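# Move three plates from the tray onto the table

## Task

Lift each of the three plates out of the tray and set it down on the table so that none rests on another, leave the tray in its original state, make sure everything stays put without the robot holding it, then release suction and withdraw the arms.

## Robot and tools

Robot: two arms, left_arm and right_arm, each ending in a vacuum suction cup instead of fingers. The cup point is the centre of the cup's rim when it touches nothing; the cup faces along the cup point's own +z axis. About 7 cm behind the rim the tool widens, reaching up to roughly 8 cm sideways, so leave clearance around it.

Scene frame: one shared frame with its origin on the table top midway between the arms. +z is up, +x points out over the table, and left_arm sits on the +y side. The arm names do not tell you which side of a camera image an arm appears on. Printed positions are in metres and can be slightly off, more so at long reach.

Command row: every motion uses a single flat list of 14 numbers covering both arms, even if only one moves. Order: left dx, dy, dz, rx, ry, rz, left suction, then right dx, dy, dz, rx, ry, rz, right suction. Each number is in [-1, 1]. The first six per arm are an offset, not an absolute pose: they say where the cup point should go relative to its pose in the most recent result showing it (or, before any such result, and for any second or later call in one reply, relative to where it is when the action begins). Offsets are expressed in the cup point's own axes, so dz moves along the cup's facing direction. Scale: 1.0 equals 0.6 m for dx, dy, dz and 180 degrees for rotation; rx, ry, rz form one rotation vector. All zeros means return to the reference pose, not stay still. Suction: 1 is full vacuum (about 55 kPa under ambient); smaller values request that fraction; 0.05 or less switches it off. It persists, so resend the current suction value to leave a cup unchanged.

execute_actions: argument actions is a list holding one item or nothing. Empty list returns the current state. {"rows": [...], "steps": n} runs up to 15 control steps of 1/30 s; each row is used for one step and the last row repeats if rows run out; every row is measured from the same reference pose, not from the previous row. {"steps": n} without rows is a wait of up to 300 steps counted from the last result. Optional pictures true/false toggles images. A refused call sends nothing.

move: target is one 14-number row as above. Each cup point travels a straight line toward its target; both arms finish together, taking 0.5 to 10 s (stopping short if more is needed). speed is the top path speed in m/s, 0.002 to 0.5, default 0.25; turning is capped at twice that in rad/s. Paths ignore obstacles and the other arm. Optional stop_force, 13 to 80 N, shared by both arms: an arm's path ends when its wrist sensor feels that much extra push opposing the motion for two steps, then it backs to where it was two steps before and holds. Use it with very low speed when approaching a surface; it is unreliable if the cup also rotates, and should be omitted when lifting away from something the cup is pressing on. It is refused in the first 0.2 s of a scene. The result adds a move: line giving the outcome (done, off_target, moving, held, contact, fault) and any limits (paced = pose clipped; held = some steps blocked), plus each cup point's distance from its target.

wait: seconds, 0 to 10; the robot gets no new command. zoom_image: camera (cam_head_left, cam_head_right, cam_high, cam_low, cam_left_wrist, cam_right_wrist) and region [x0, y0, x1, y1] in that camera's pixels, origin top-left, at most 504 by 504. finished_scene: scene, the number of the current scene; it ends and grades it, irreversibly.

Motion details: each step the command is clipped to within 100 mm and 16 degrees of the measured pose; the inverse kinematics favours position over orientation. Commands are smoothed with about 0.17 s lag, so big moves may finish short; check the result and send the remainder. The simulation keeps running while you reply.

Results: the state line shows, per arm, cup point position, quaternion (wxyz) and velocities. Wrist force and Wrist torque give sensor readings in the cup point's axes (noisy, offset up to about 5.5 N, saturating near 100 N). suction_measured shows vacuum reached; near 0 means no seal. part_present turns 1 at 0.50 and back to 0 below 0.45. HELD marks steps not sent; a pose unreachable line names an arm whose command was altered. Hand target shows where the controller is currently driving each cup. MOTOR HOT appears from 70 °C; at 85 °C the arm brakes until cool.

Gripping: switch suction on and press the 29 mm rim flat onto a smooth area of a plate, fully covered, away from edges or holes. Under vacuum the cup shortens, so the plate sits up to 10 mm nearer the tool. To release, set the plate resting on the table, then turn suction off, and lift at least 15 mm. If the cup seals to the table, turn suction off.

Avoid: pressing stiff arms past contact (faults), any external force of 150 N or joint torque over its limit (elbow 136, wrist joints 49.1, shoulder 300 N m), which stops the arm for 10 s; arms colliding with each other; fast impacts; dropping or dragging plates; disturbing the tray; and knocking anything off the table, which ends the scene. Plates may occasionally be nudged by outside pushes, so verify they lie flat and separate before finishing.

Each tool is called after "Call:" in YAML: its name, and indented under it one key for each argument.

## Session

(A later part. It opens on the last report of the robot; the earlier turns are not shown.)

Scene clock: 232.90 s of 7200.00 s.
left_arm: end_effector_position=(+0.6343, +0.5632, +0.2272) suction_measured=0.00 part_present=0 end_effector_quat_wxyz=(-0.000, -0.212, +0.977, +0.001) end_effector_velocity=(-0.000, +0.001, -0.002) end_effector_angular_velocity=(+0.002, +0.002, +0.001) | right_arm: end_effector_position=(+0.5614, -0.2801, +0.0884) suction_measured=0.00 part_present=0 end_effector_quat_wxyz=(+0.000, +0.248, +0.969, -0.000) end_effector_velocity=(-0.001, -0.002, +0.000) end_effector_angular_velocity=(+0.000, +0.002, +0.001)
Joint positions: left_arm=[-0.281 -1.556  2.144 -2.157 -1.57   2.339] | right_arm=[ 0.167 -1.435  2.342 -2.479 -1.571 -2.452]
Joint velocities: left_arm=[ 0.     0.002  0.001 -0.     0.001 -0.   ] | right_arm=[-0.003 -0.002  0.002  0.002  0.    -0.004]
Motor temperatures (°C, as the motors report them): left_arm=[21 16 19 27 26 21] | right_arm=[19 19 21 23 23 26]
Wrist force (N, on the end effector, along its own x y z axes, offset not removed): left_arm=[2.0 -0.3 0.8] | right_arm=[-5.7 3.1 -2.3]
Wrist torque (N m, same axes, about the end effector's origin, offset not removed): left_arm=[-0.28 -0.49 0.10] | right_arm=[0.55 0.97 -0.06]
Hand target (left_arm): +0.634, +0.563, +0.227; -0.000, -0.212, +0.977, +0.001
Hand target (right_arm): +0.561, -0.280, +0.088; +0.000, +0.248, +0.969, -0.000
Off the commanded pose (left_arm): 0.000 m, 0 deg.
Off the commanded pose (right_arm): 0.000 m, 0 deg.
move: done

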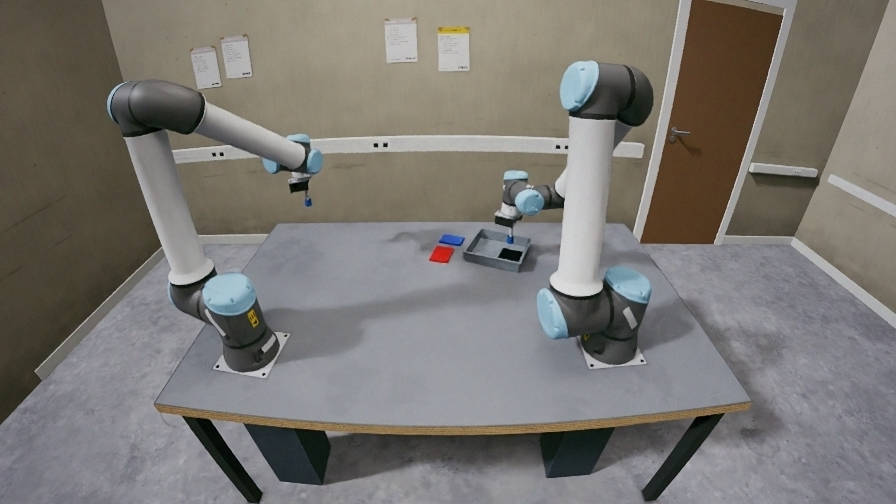

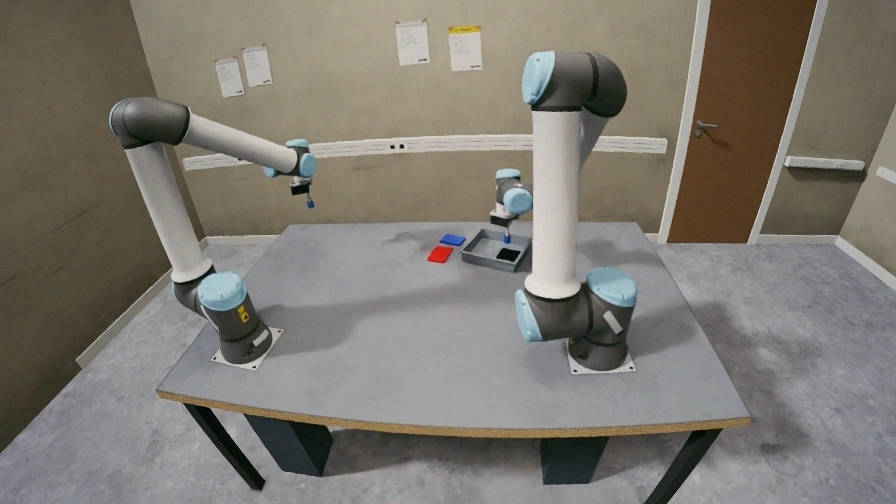

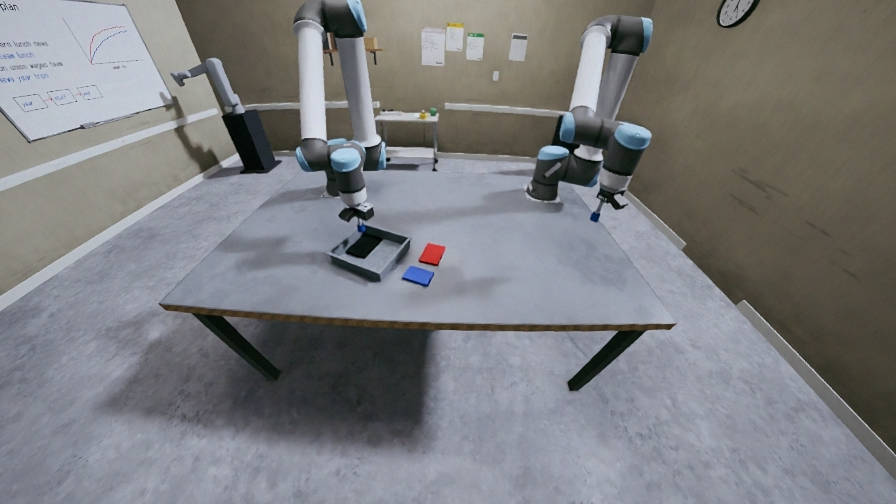

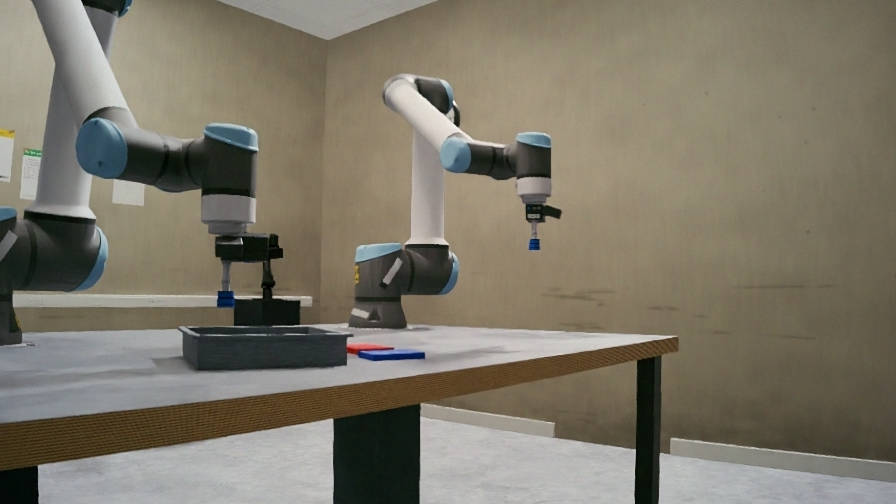

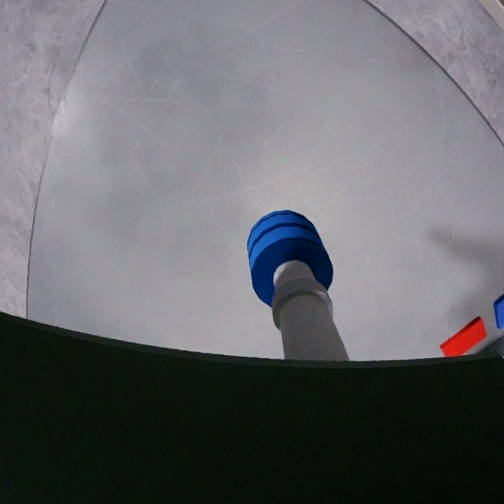

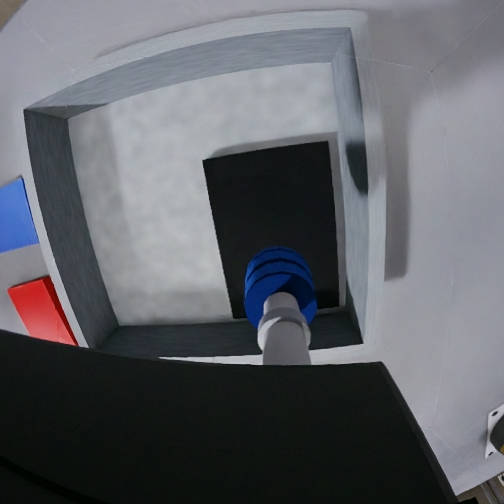

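Call:
move:
  target: [0,0,0,0,0,0,0, 0,-0.002,0.108,0,0,0,1]
  speed: 0.1

Call:
move:
  target: [0,0,0,0,0,0,0, 0,0,0.025,0,0,0,1]
  speed: 0.006
  stop_force: 13

Scene clock: 243.73 s of 7200.00 s.
left_arm: end_effector_position=(+0.6343, +0.5632, +0.2272) suction_measured=0.00 part_present=0 end_effector_quat_wxyz=(-0.000, -0.212, +0.977, +0.001) end_effector_velocity=(+0.001, +0.001, +0.000) end_effector_angular_velocity=(-0.000, -0.001, +0.001) | right_arm: end_effector_position=(+0.5609, -0.2811, +0.0237) suction_measured=0.00 part_present=0 end_effector_quat_wxyz=(+0.000, +0.248, +0.969, -0.000) end_effector_velocity=(+0.000, +0.001, -0.002) end_effector_angular_velocity=(+0.003, -0.001, -0.001)
Joint positions: left_arm=[-0.281 -1.556  2.144 -2.157 -1.57   2.339] | right_arm=[ 0.165 -1.311  2.376 -2.637 -1.571 -2.453]
Joint velocities: left_arm=[ 0.001  0.    -0.001 -0.001  0.     0.   ] | right_arm=[-0.     0.004  0.001 -0.006  0.003  0.001]
Motor temperatures (°C, as the motors report them): left_arm=[21 16 19 27 26 21] | right_arm=[19 19 21 23 23 26]
Wrist force (N, on the end effector, along its own x y z axes, offset not removed): left_arm=[2.2 2.1 -0.5] | right_arm=[-1.8 2.1 -2.4]
Wrist torque (N m, same axes, about the end effector's origin, offset not removed): left_arm=[-0.08 -0.49 0.16] | right_arm=[0.27 0.41 -0.05]
Hand target (left_arm): +0.634, +0.563, +0.227; -0.000, -0.212, +0.977, +0.001
Hand target (right_arm): +0.561, -0.281, +0.024; +0.000, +0.248, +0.969, -0.000
Off the commanded pose (left_arm): 0.000 m, 0 deg.
Off the commanded pose (right_arm): 0.000 m, 0 deg.
After step 90, 6.73 s passed at rest.
move: done

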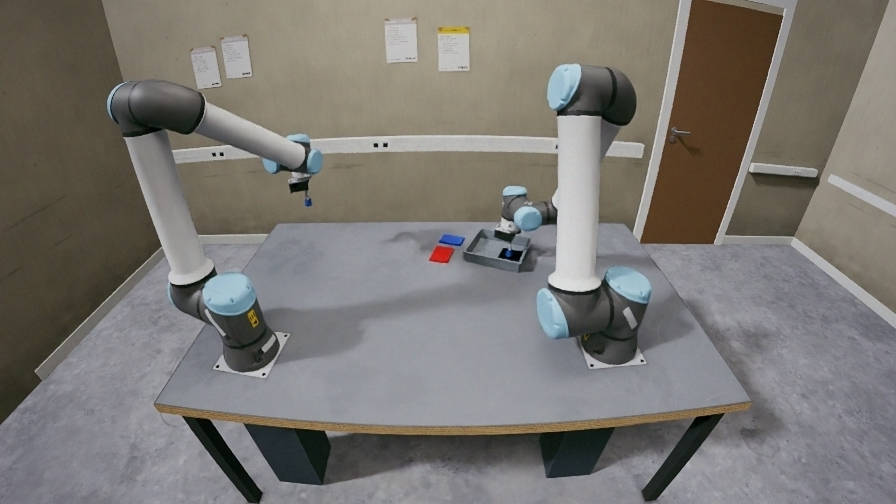

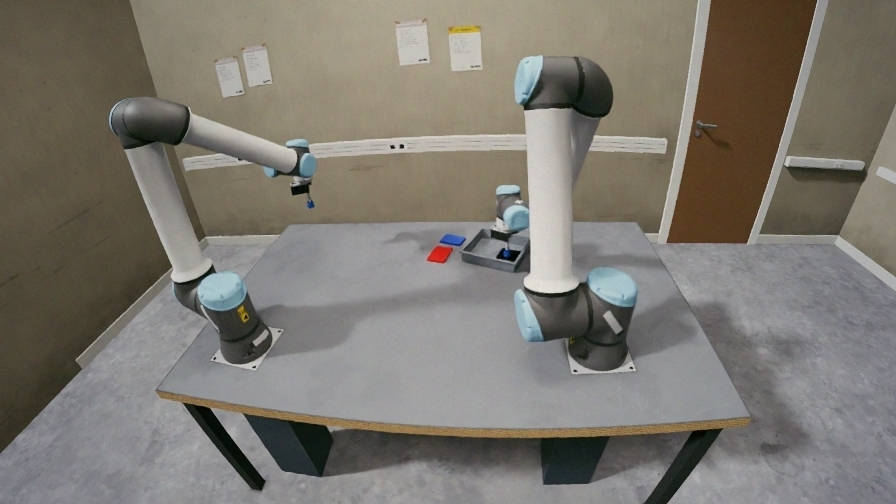

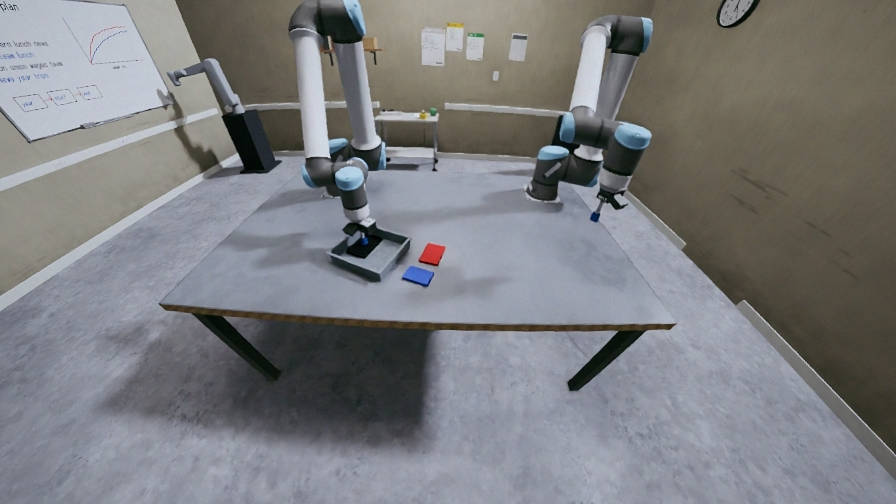

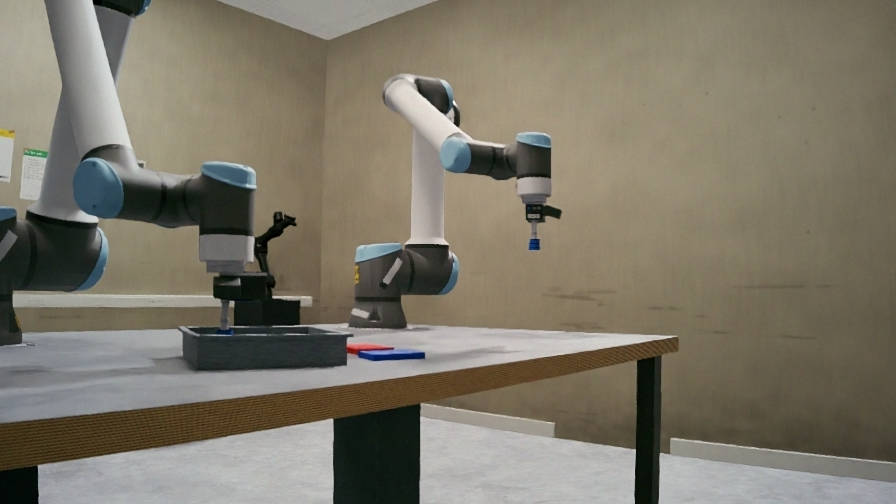

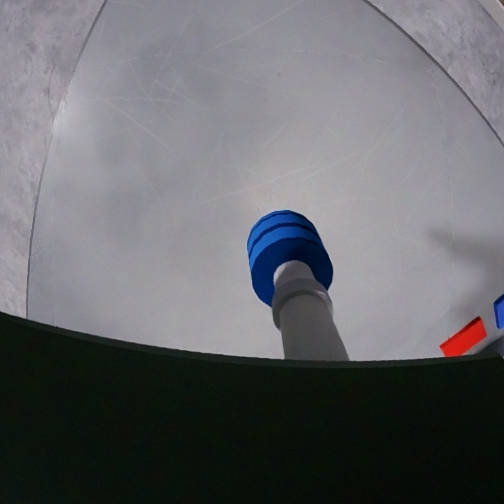

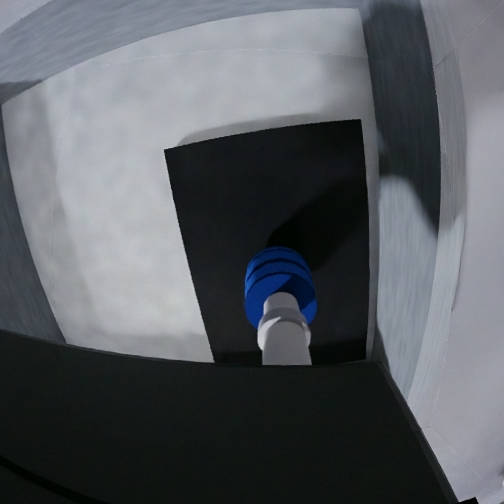

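Scene clock: 246.47 s of 7200.00 s.
left_arm: end_effector_position=(+0.6343, +0.5632, +0.2272) suction_measured=0.00 part_present=0 end_effector_quat_wxyz=(-0.000, -0.212, +0.977, +0.001) end_effector_velocity=(+0.000, -0.000, +0.001) end_effector_angular_velocity=(-0.002, -0.001, +0.000) | right_arm: end_effector_position=(+0.5609, -0.2811, +0.0088) suction_measured=0.99 part_present=1 end_effector_quat_wxyz=(+0.000, +0.248, +0.969, -0.000) end_effector_velocity=(-0.000, +0.000, -0.001) end_effector_angular_velocity=(-0.001, -0.001, -0.000)
Joint positions: left_arm=[-0.281 -1.556  2.144 -2.157 -1.57   2.339] | right_arm=[ 0.165 -1.28   2.382 -2.673 -1.571 -2.453]
Joint velocities: left_arm=[ 0.    -0.    -0.001 -0.    -0.001 -0.   ] | right_arm=[ 0.001  0.002  0.    -0.002 -0.001  0.001]
Motor temperatures (°C, as the motors report them): left_arm=[21 16 19 27 26 21] | right_arm=[19 19 21 23 23 26]
Wrist force (N, on the end effector, along its own x y z axes, offset not removed): left_arm=[0.8 1.9 -0.6] | right_arm=[-2.2 3.1 6.6]
Wrist torque (N m, same axes, about the end effector's origin, offset not removed): left_arm=[-0.11 -0.29 0.20] | right_arm=[0.42 0.46 0.17]
Hand target (left_arm): +0.634, +0.563, +0.227; -0.000, -0.212, +0.977, +0.001
Hand target (right_arm): +0.561, -0.281, +0.009; +0.000, +0.248, +0.969, -0.000
Off the commanded pose (left_arm): 0.000 m, 0 deg.
Off the commanded pose (right_arm): 0.000 m, 0 deg.
move: done

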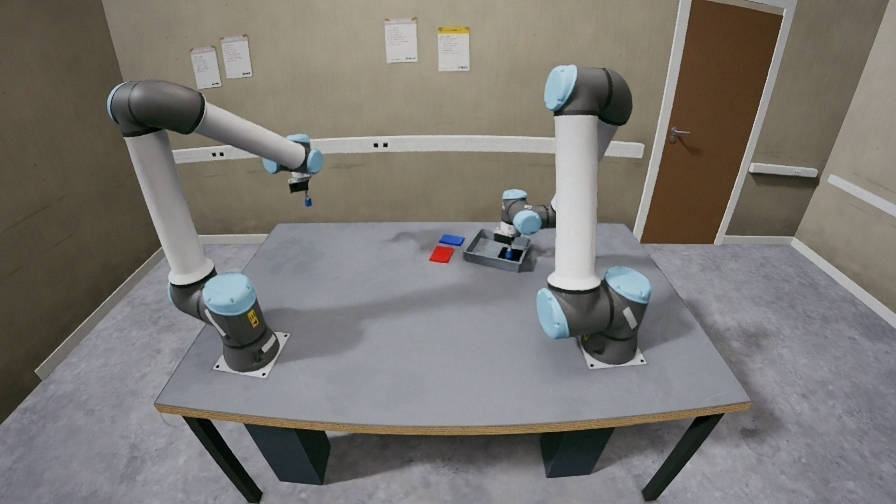

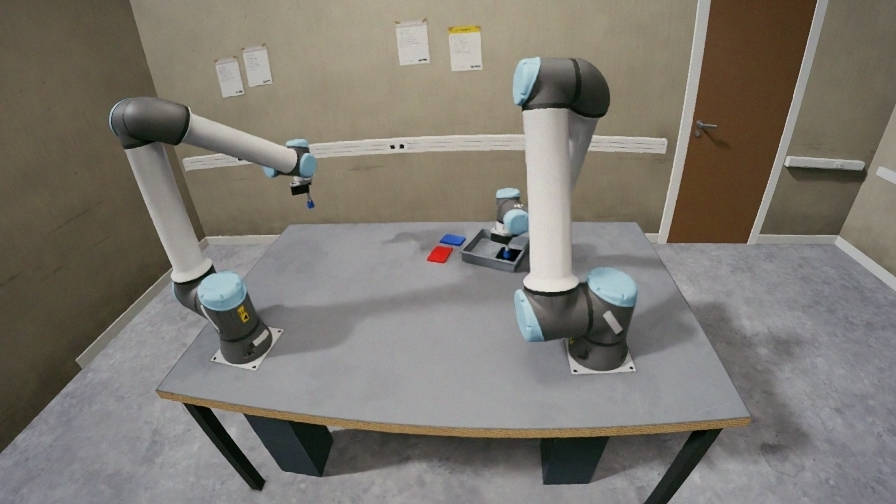

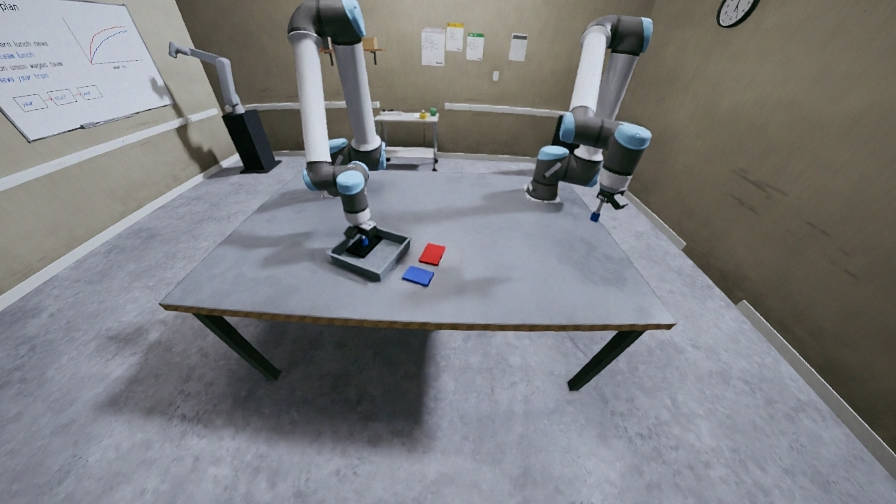

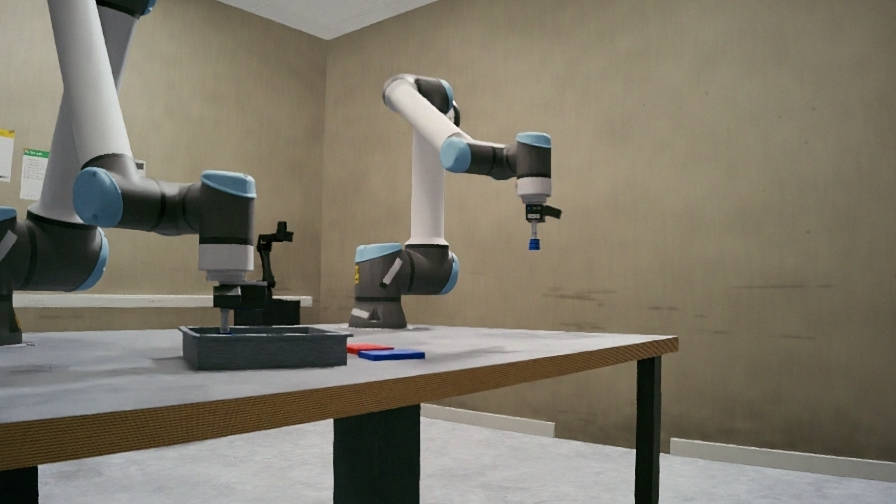

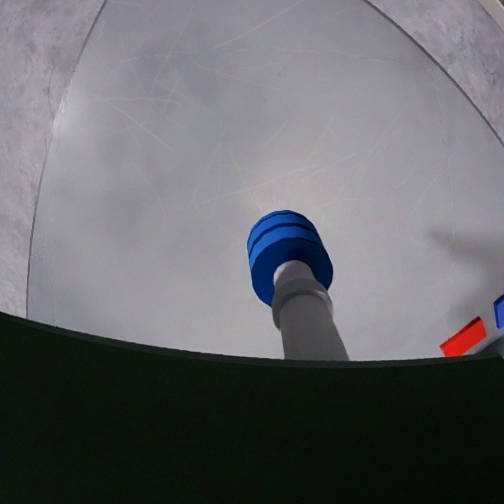

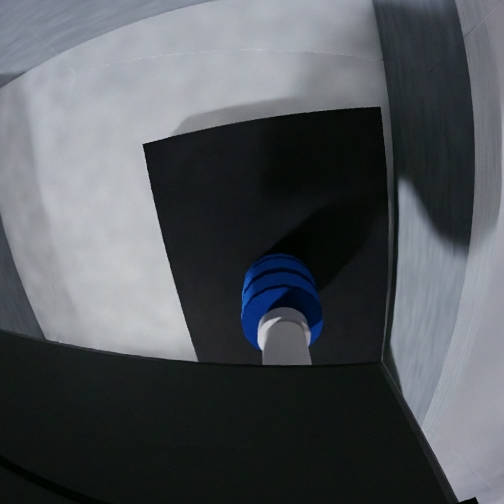

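Call:
execute_actions:
  actions: []

Scene clock: 256.27 s of 7200.00 s.
left_arm: end_effector_position=(+0.6343, +0.5632, +0.2272) suction_measured=0.00 part_present=0 end_effector_quat_wxyz=(-0.000, -0.212, +0.977, +0.001) end_effector_velocity=(-0.000, +0.001, -0.001) end_effector_angular_velocity=(+0.001, +0.001, +0.000) | right_arm: end_effector_position=(+0.5609, -0.2811, +0.0087) suction_measured=0.96 part_present=1 end_effector_quat_wxyz=(+0.000, +0.248, +0.969, -0.000) end_effector_velocity=(-0.000, -0.001, +0.000) end_effector_angular_velocity=(-0.001, +0.000, -0.001)
Joint positions: left_arm=[-0.281 -1.556  2.144 -2.157 -1.57   2.339] | right_arm=[ 0.165 -1.28   2.382 -2.673 -1.571 -2.453]
Joint velocities: left_arm=[ 0.001  0.001  0.    -0.     0.001  0.   ] | right_arm=[-0.001 -0.001  0.001  0.    -0.001  0.001]
Motor temperatures (°C, as the motors report them): left_arm=[21 16 19 27 26 21] | right_arm=[19 19 21 23 23 26]
Wrist force (N, on the end effector, along its own x y z axes, offset not removed): left_arm=[-1.2 2.4 0.3] | right_arm=[-0.9 5.0 5.5]
Wrist torque (N m, same axes, about the end effector's origin, offset not removed): left_arm=[-0.03 -0.13 0.14] | right_arm=[0.58 0.25 -0.21]
Hand target (left_arm): +0.634, +0.563, +0.227; -0.000, -0.212, +0.977, +0.001
Hand target (right_arm): +0.561, -0.281, +0.009; +0.000, +0.248, +0.969, -0.000
Off the commanded pose (left_arm): 0.000 m, 0 deg.
Off the commanded pose (right_arm): 0.000 m, 0 deg.
Steps of this call (steps 1 to 294: nothing new was sent). Readings (end_effector_position | what the end effector reports):
1: left_arm (+0.6343, +0.5632, +0.2272) | right_arm (+0.5609, -0.2811, +0.0088) | left_arm suction_measured=0.00 part_present=0 | right_arm suction_measured=1.00 part_present=1
2: left_arm (+0.6343, +0.5632, +0.2272) | right_arm (+0.5609, -0.2811, +0.0088) | left_arm suction_measured=0.00 part_present=0 | right_arm suction_measured=1.00 part_present=1
4: left_arm (+0.6343, +0.5632, +0.2272) | right_arm (+0.5609, -0.2811, +0.0088) | left_arm suction_measured=0.00 part_present=0 | right_arm suction_measured=1.00 part_present=1
8: left_arm (+0.6343, +0.5632, +0.2272) | right_arm (+0.5609, -0.2811, +0.0087) | left_arm suction_measured=0.00 part_present=0 | right_arm suction_measured=0.99 part_present=1
294: the state above

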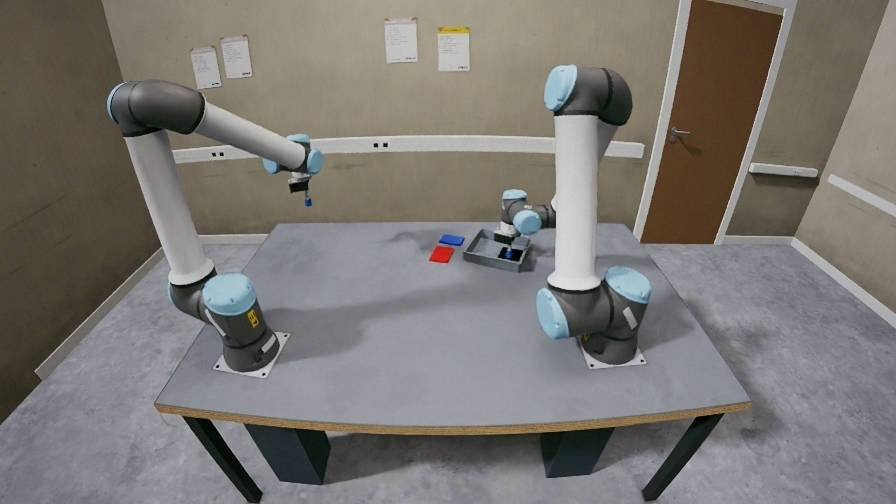

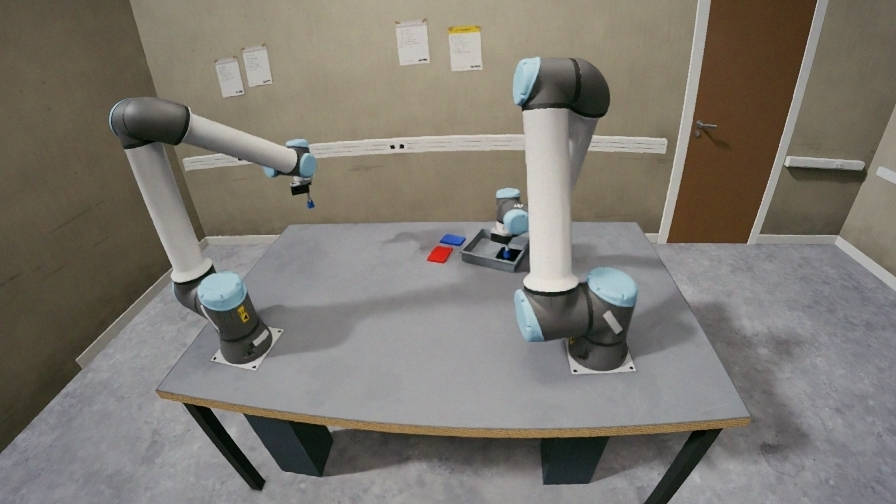

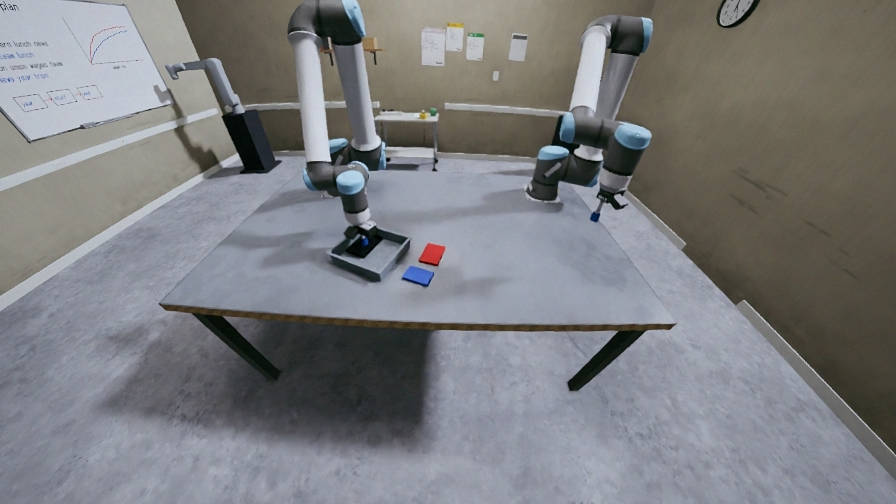

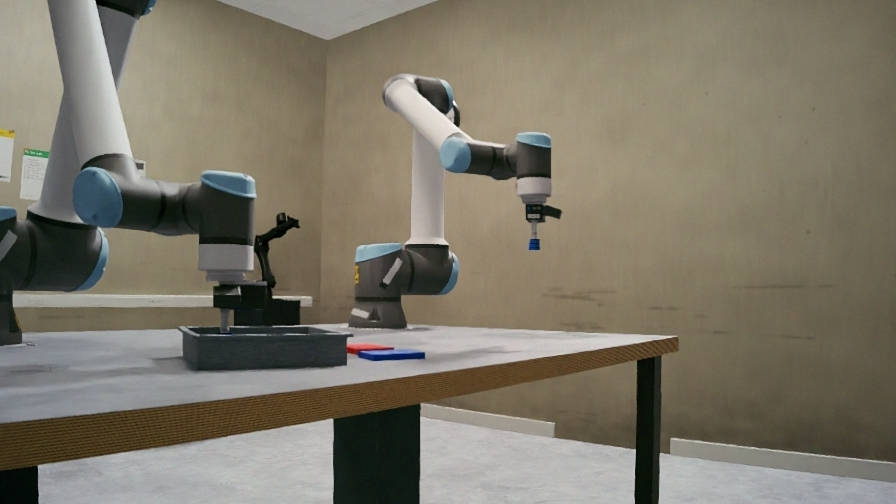

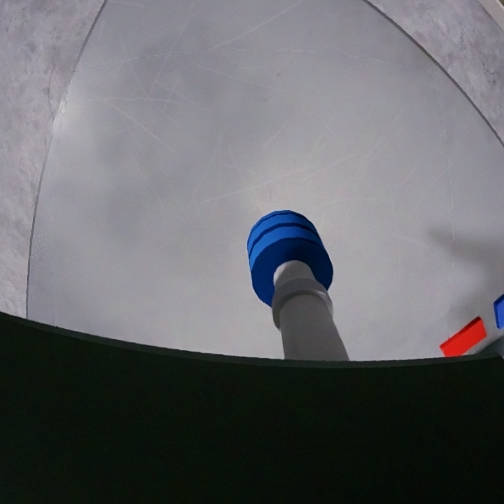

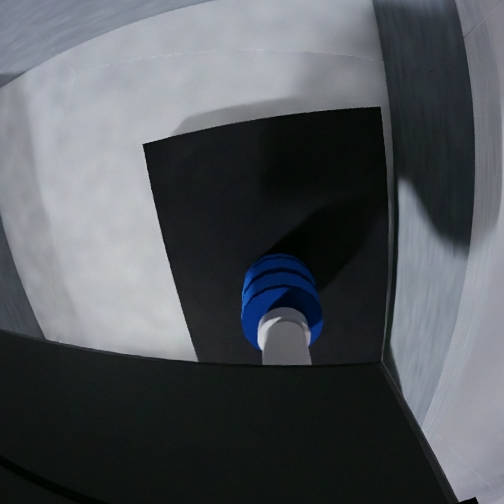

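Call:
move:
  target: [0,0,0,0,0,0,0, 0,0,-0.133,0,0,0,1]
  speed: 0.07

Scene clock: 259.30 s of 7200.00 s.
left_arm: end_effector_position=(+0.6343, +0.5632, +0.2272) suction_measured=0.00 part_present=0 end_effector_quat_wxyz=(-0.000, -0.212, +0.977, +0.001) end_effector_velocity=(-0.001, +0.000, -0.001) end_effector_angular_velocity=(+0.002, +0.002, -0.001) | right_arm: end_effector_position=(+0.5607, -0.2811, +0.0884) suction_measured=0.98 part_present=1 end_effector_quat_wxyz=(+0.000, +0.248, +0.969, -0.000) end_effector_velocity=(-0.000, +0.001, +0.002) end_effector_angular_velocity=(+0.002, +0.000, +0.003)
Joint positions: left_arm=[-0.281 -1.556  2.144 -2.157 -1.57   2.339] | right_arm=[ 0.165 -1.436  2.344 -2.479 -1.571 -2.453]
Joint velocities: left_arm=[-0.001  0.     0.002  0.001  0.001  0.   ] | right_arm=[ 0.002 -0.003 -0.002  0.005  0.002 -0.001]
Motor temperatures (°C, as the motors report them): left_arm=[21 16 19 27 26 21] | right_arm=[19 19 21 23 23 26]
Wrist force (N, on the end effector, along its own x y z axes, offset not removed): left_arm=[0.0 0.9 -2.6] | right_arm=[-4.2 -1.1 4.4]
Wrist torque (N m, same axes, about the end effector's origin, offset not removed): left_arm=[-0.22 -0.22 0.19] | right_arm=[-0.29 0.59 -0.04]
Hand target (left_arm): +0.634, +0.563, +0.227; -0.000, -0.212, +0.977, +0.001
Hand target (right_arm): +0.561, -0.281, +0.089; +0.000, +0.248, +0.969, -0.000
Off the commanded pose (left_arm): 0.000 m, 0 deg.
Off the commanded pose (right_arm): 0.000 m, 0 deg.
move: done

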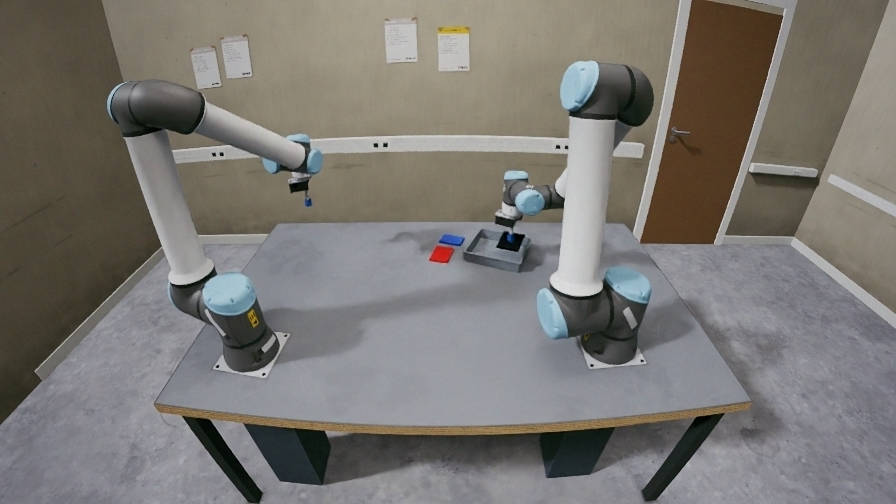

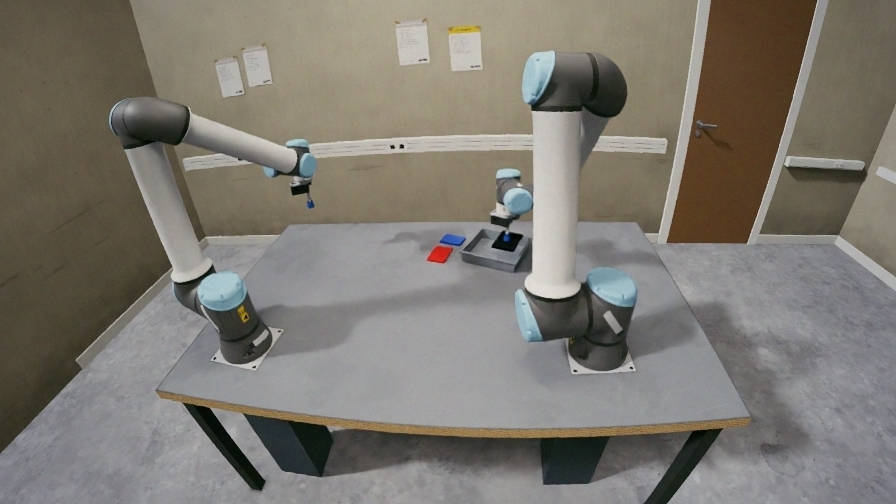

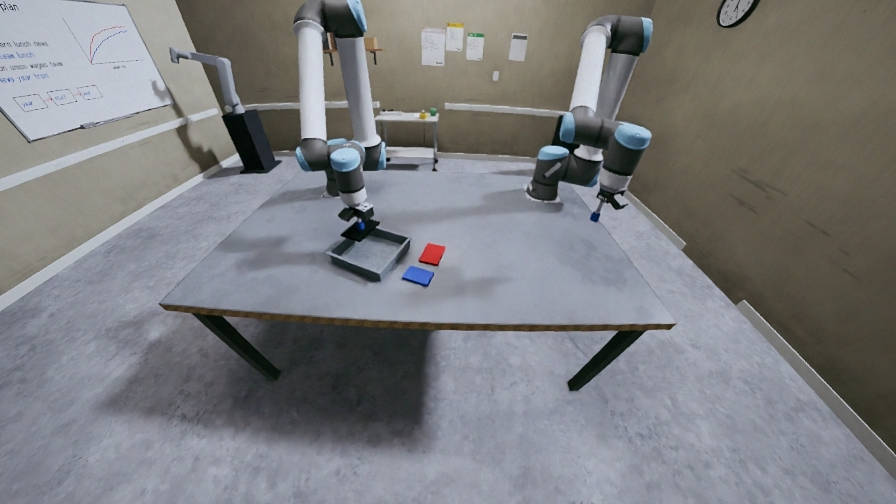

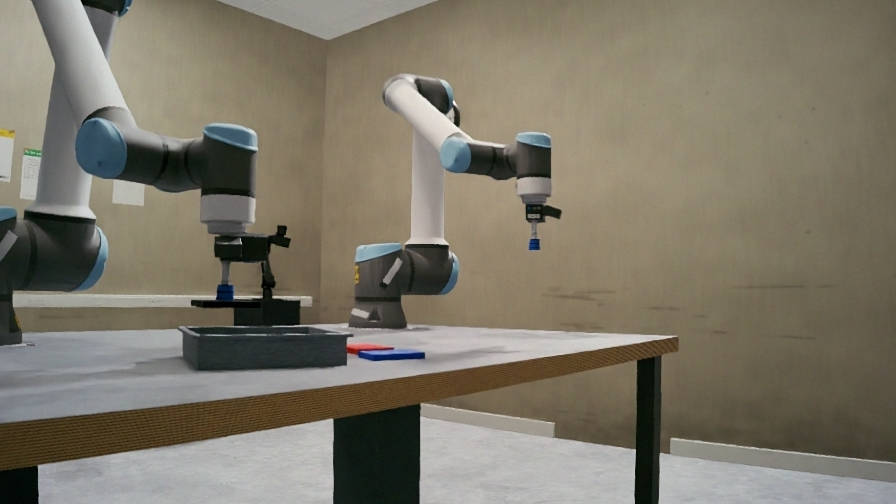

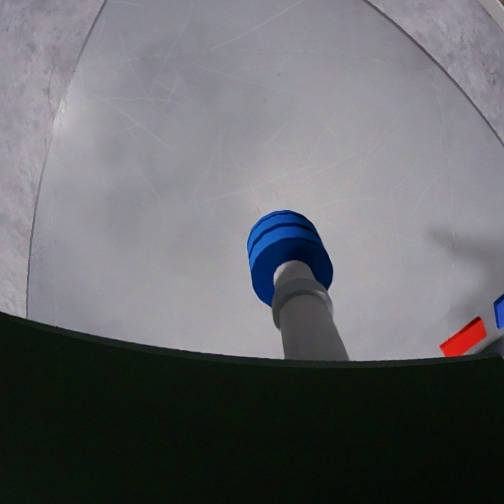

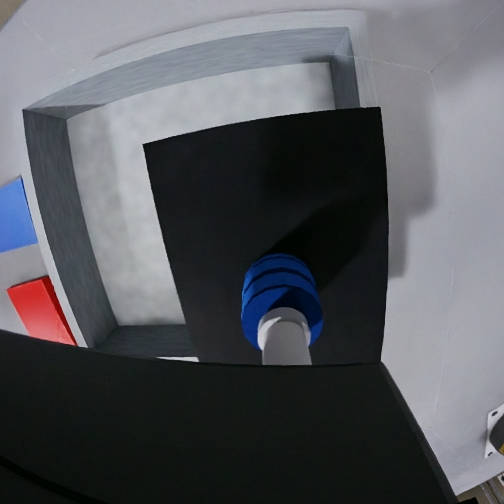

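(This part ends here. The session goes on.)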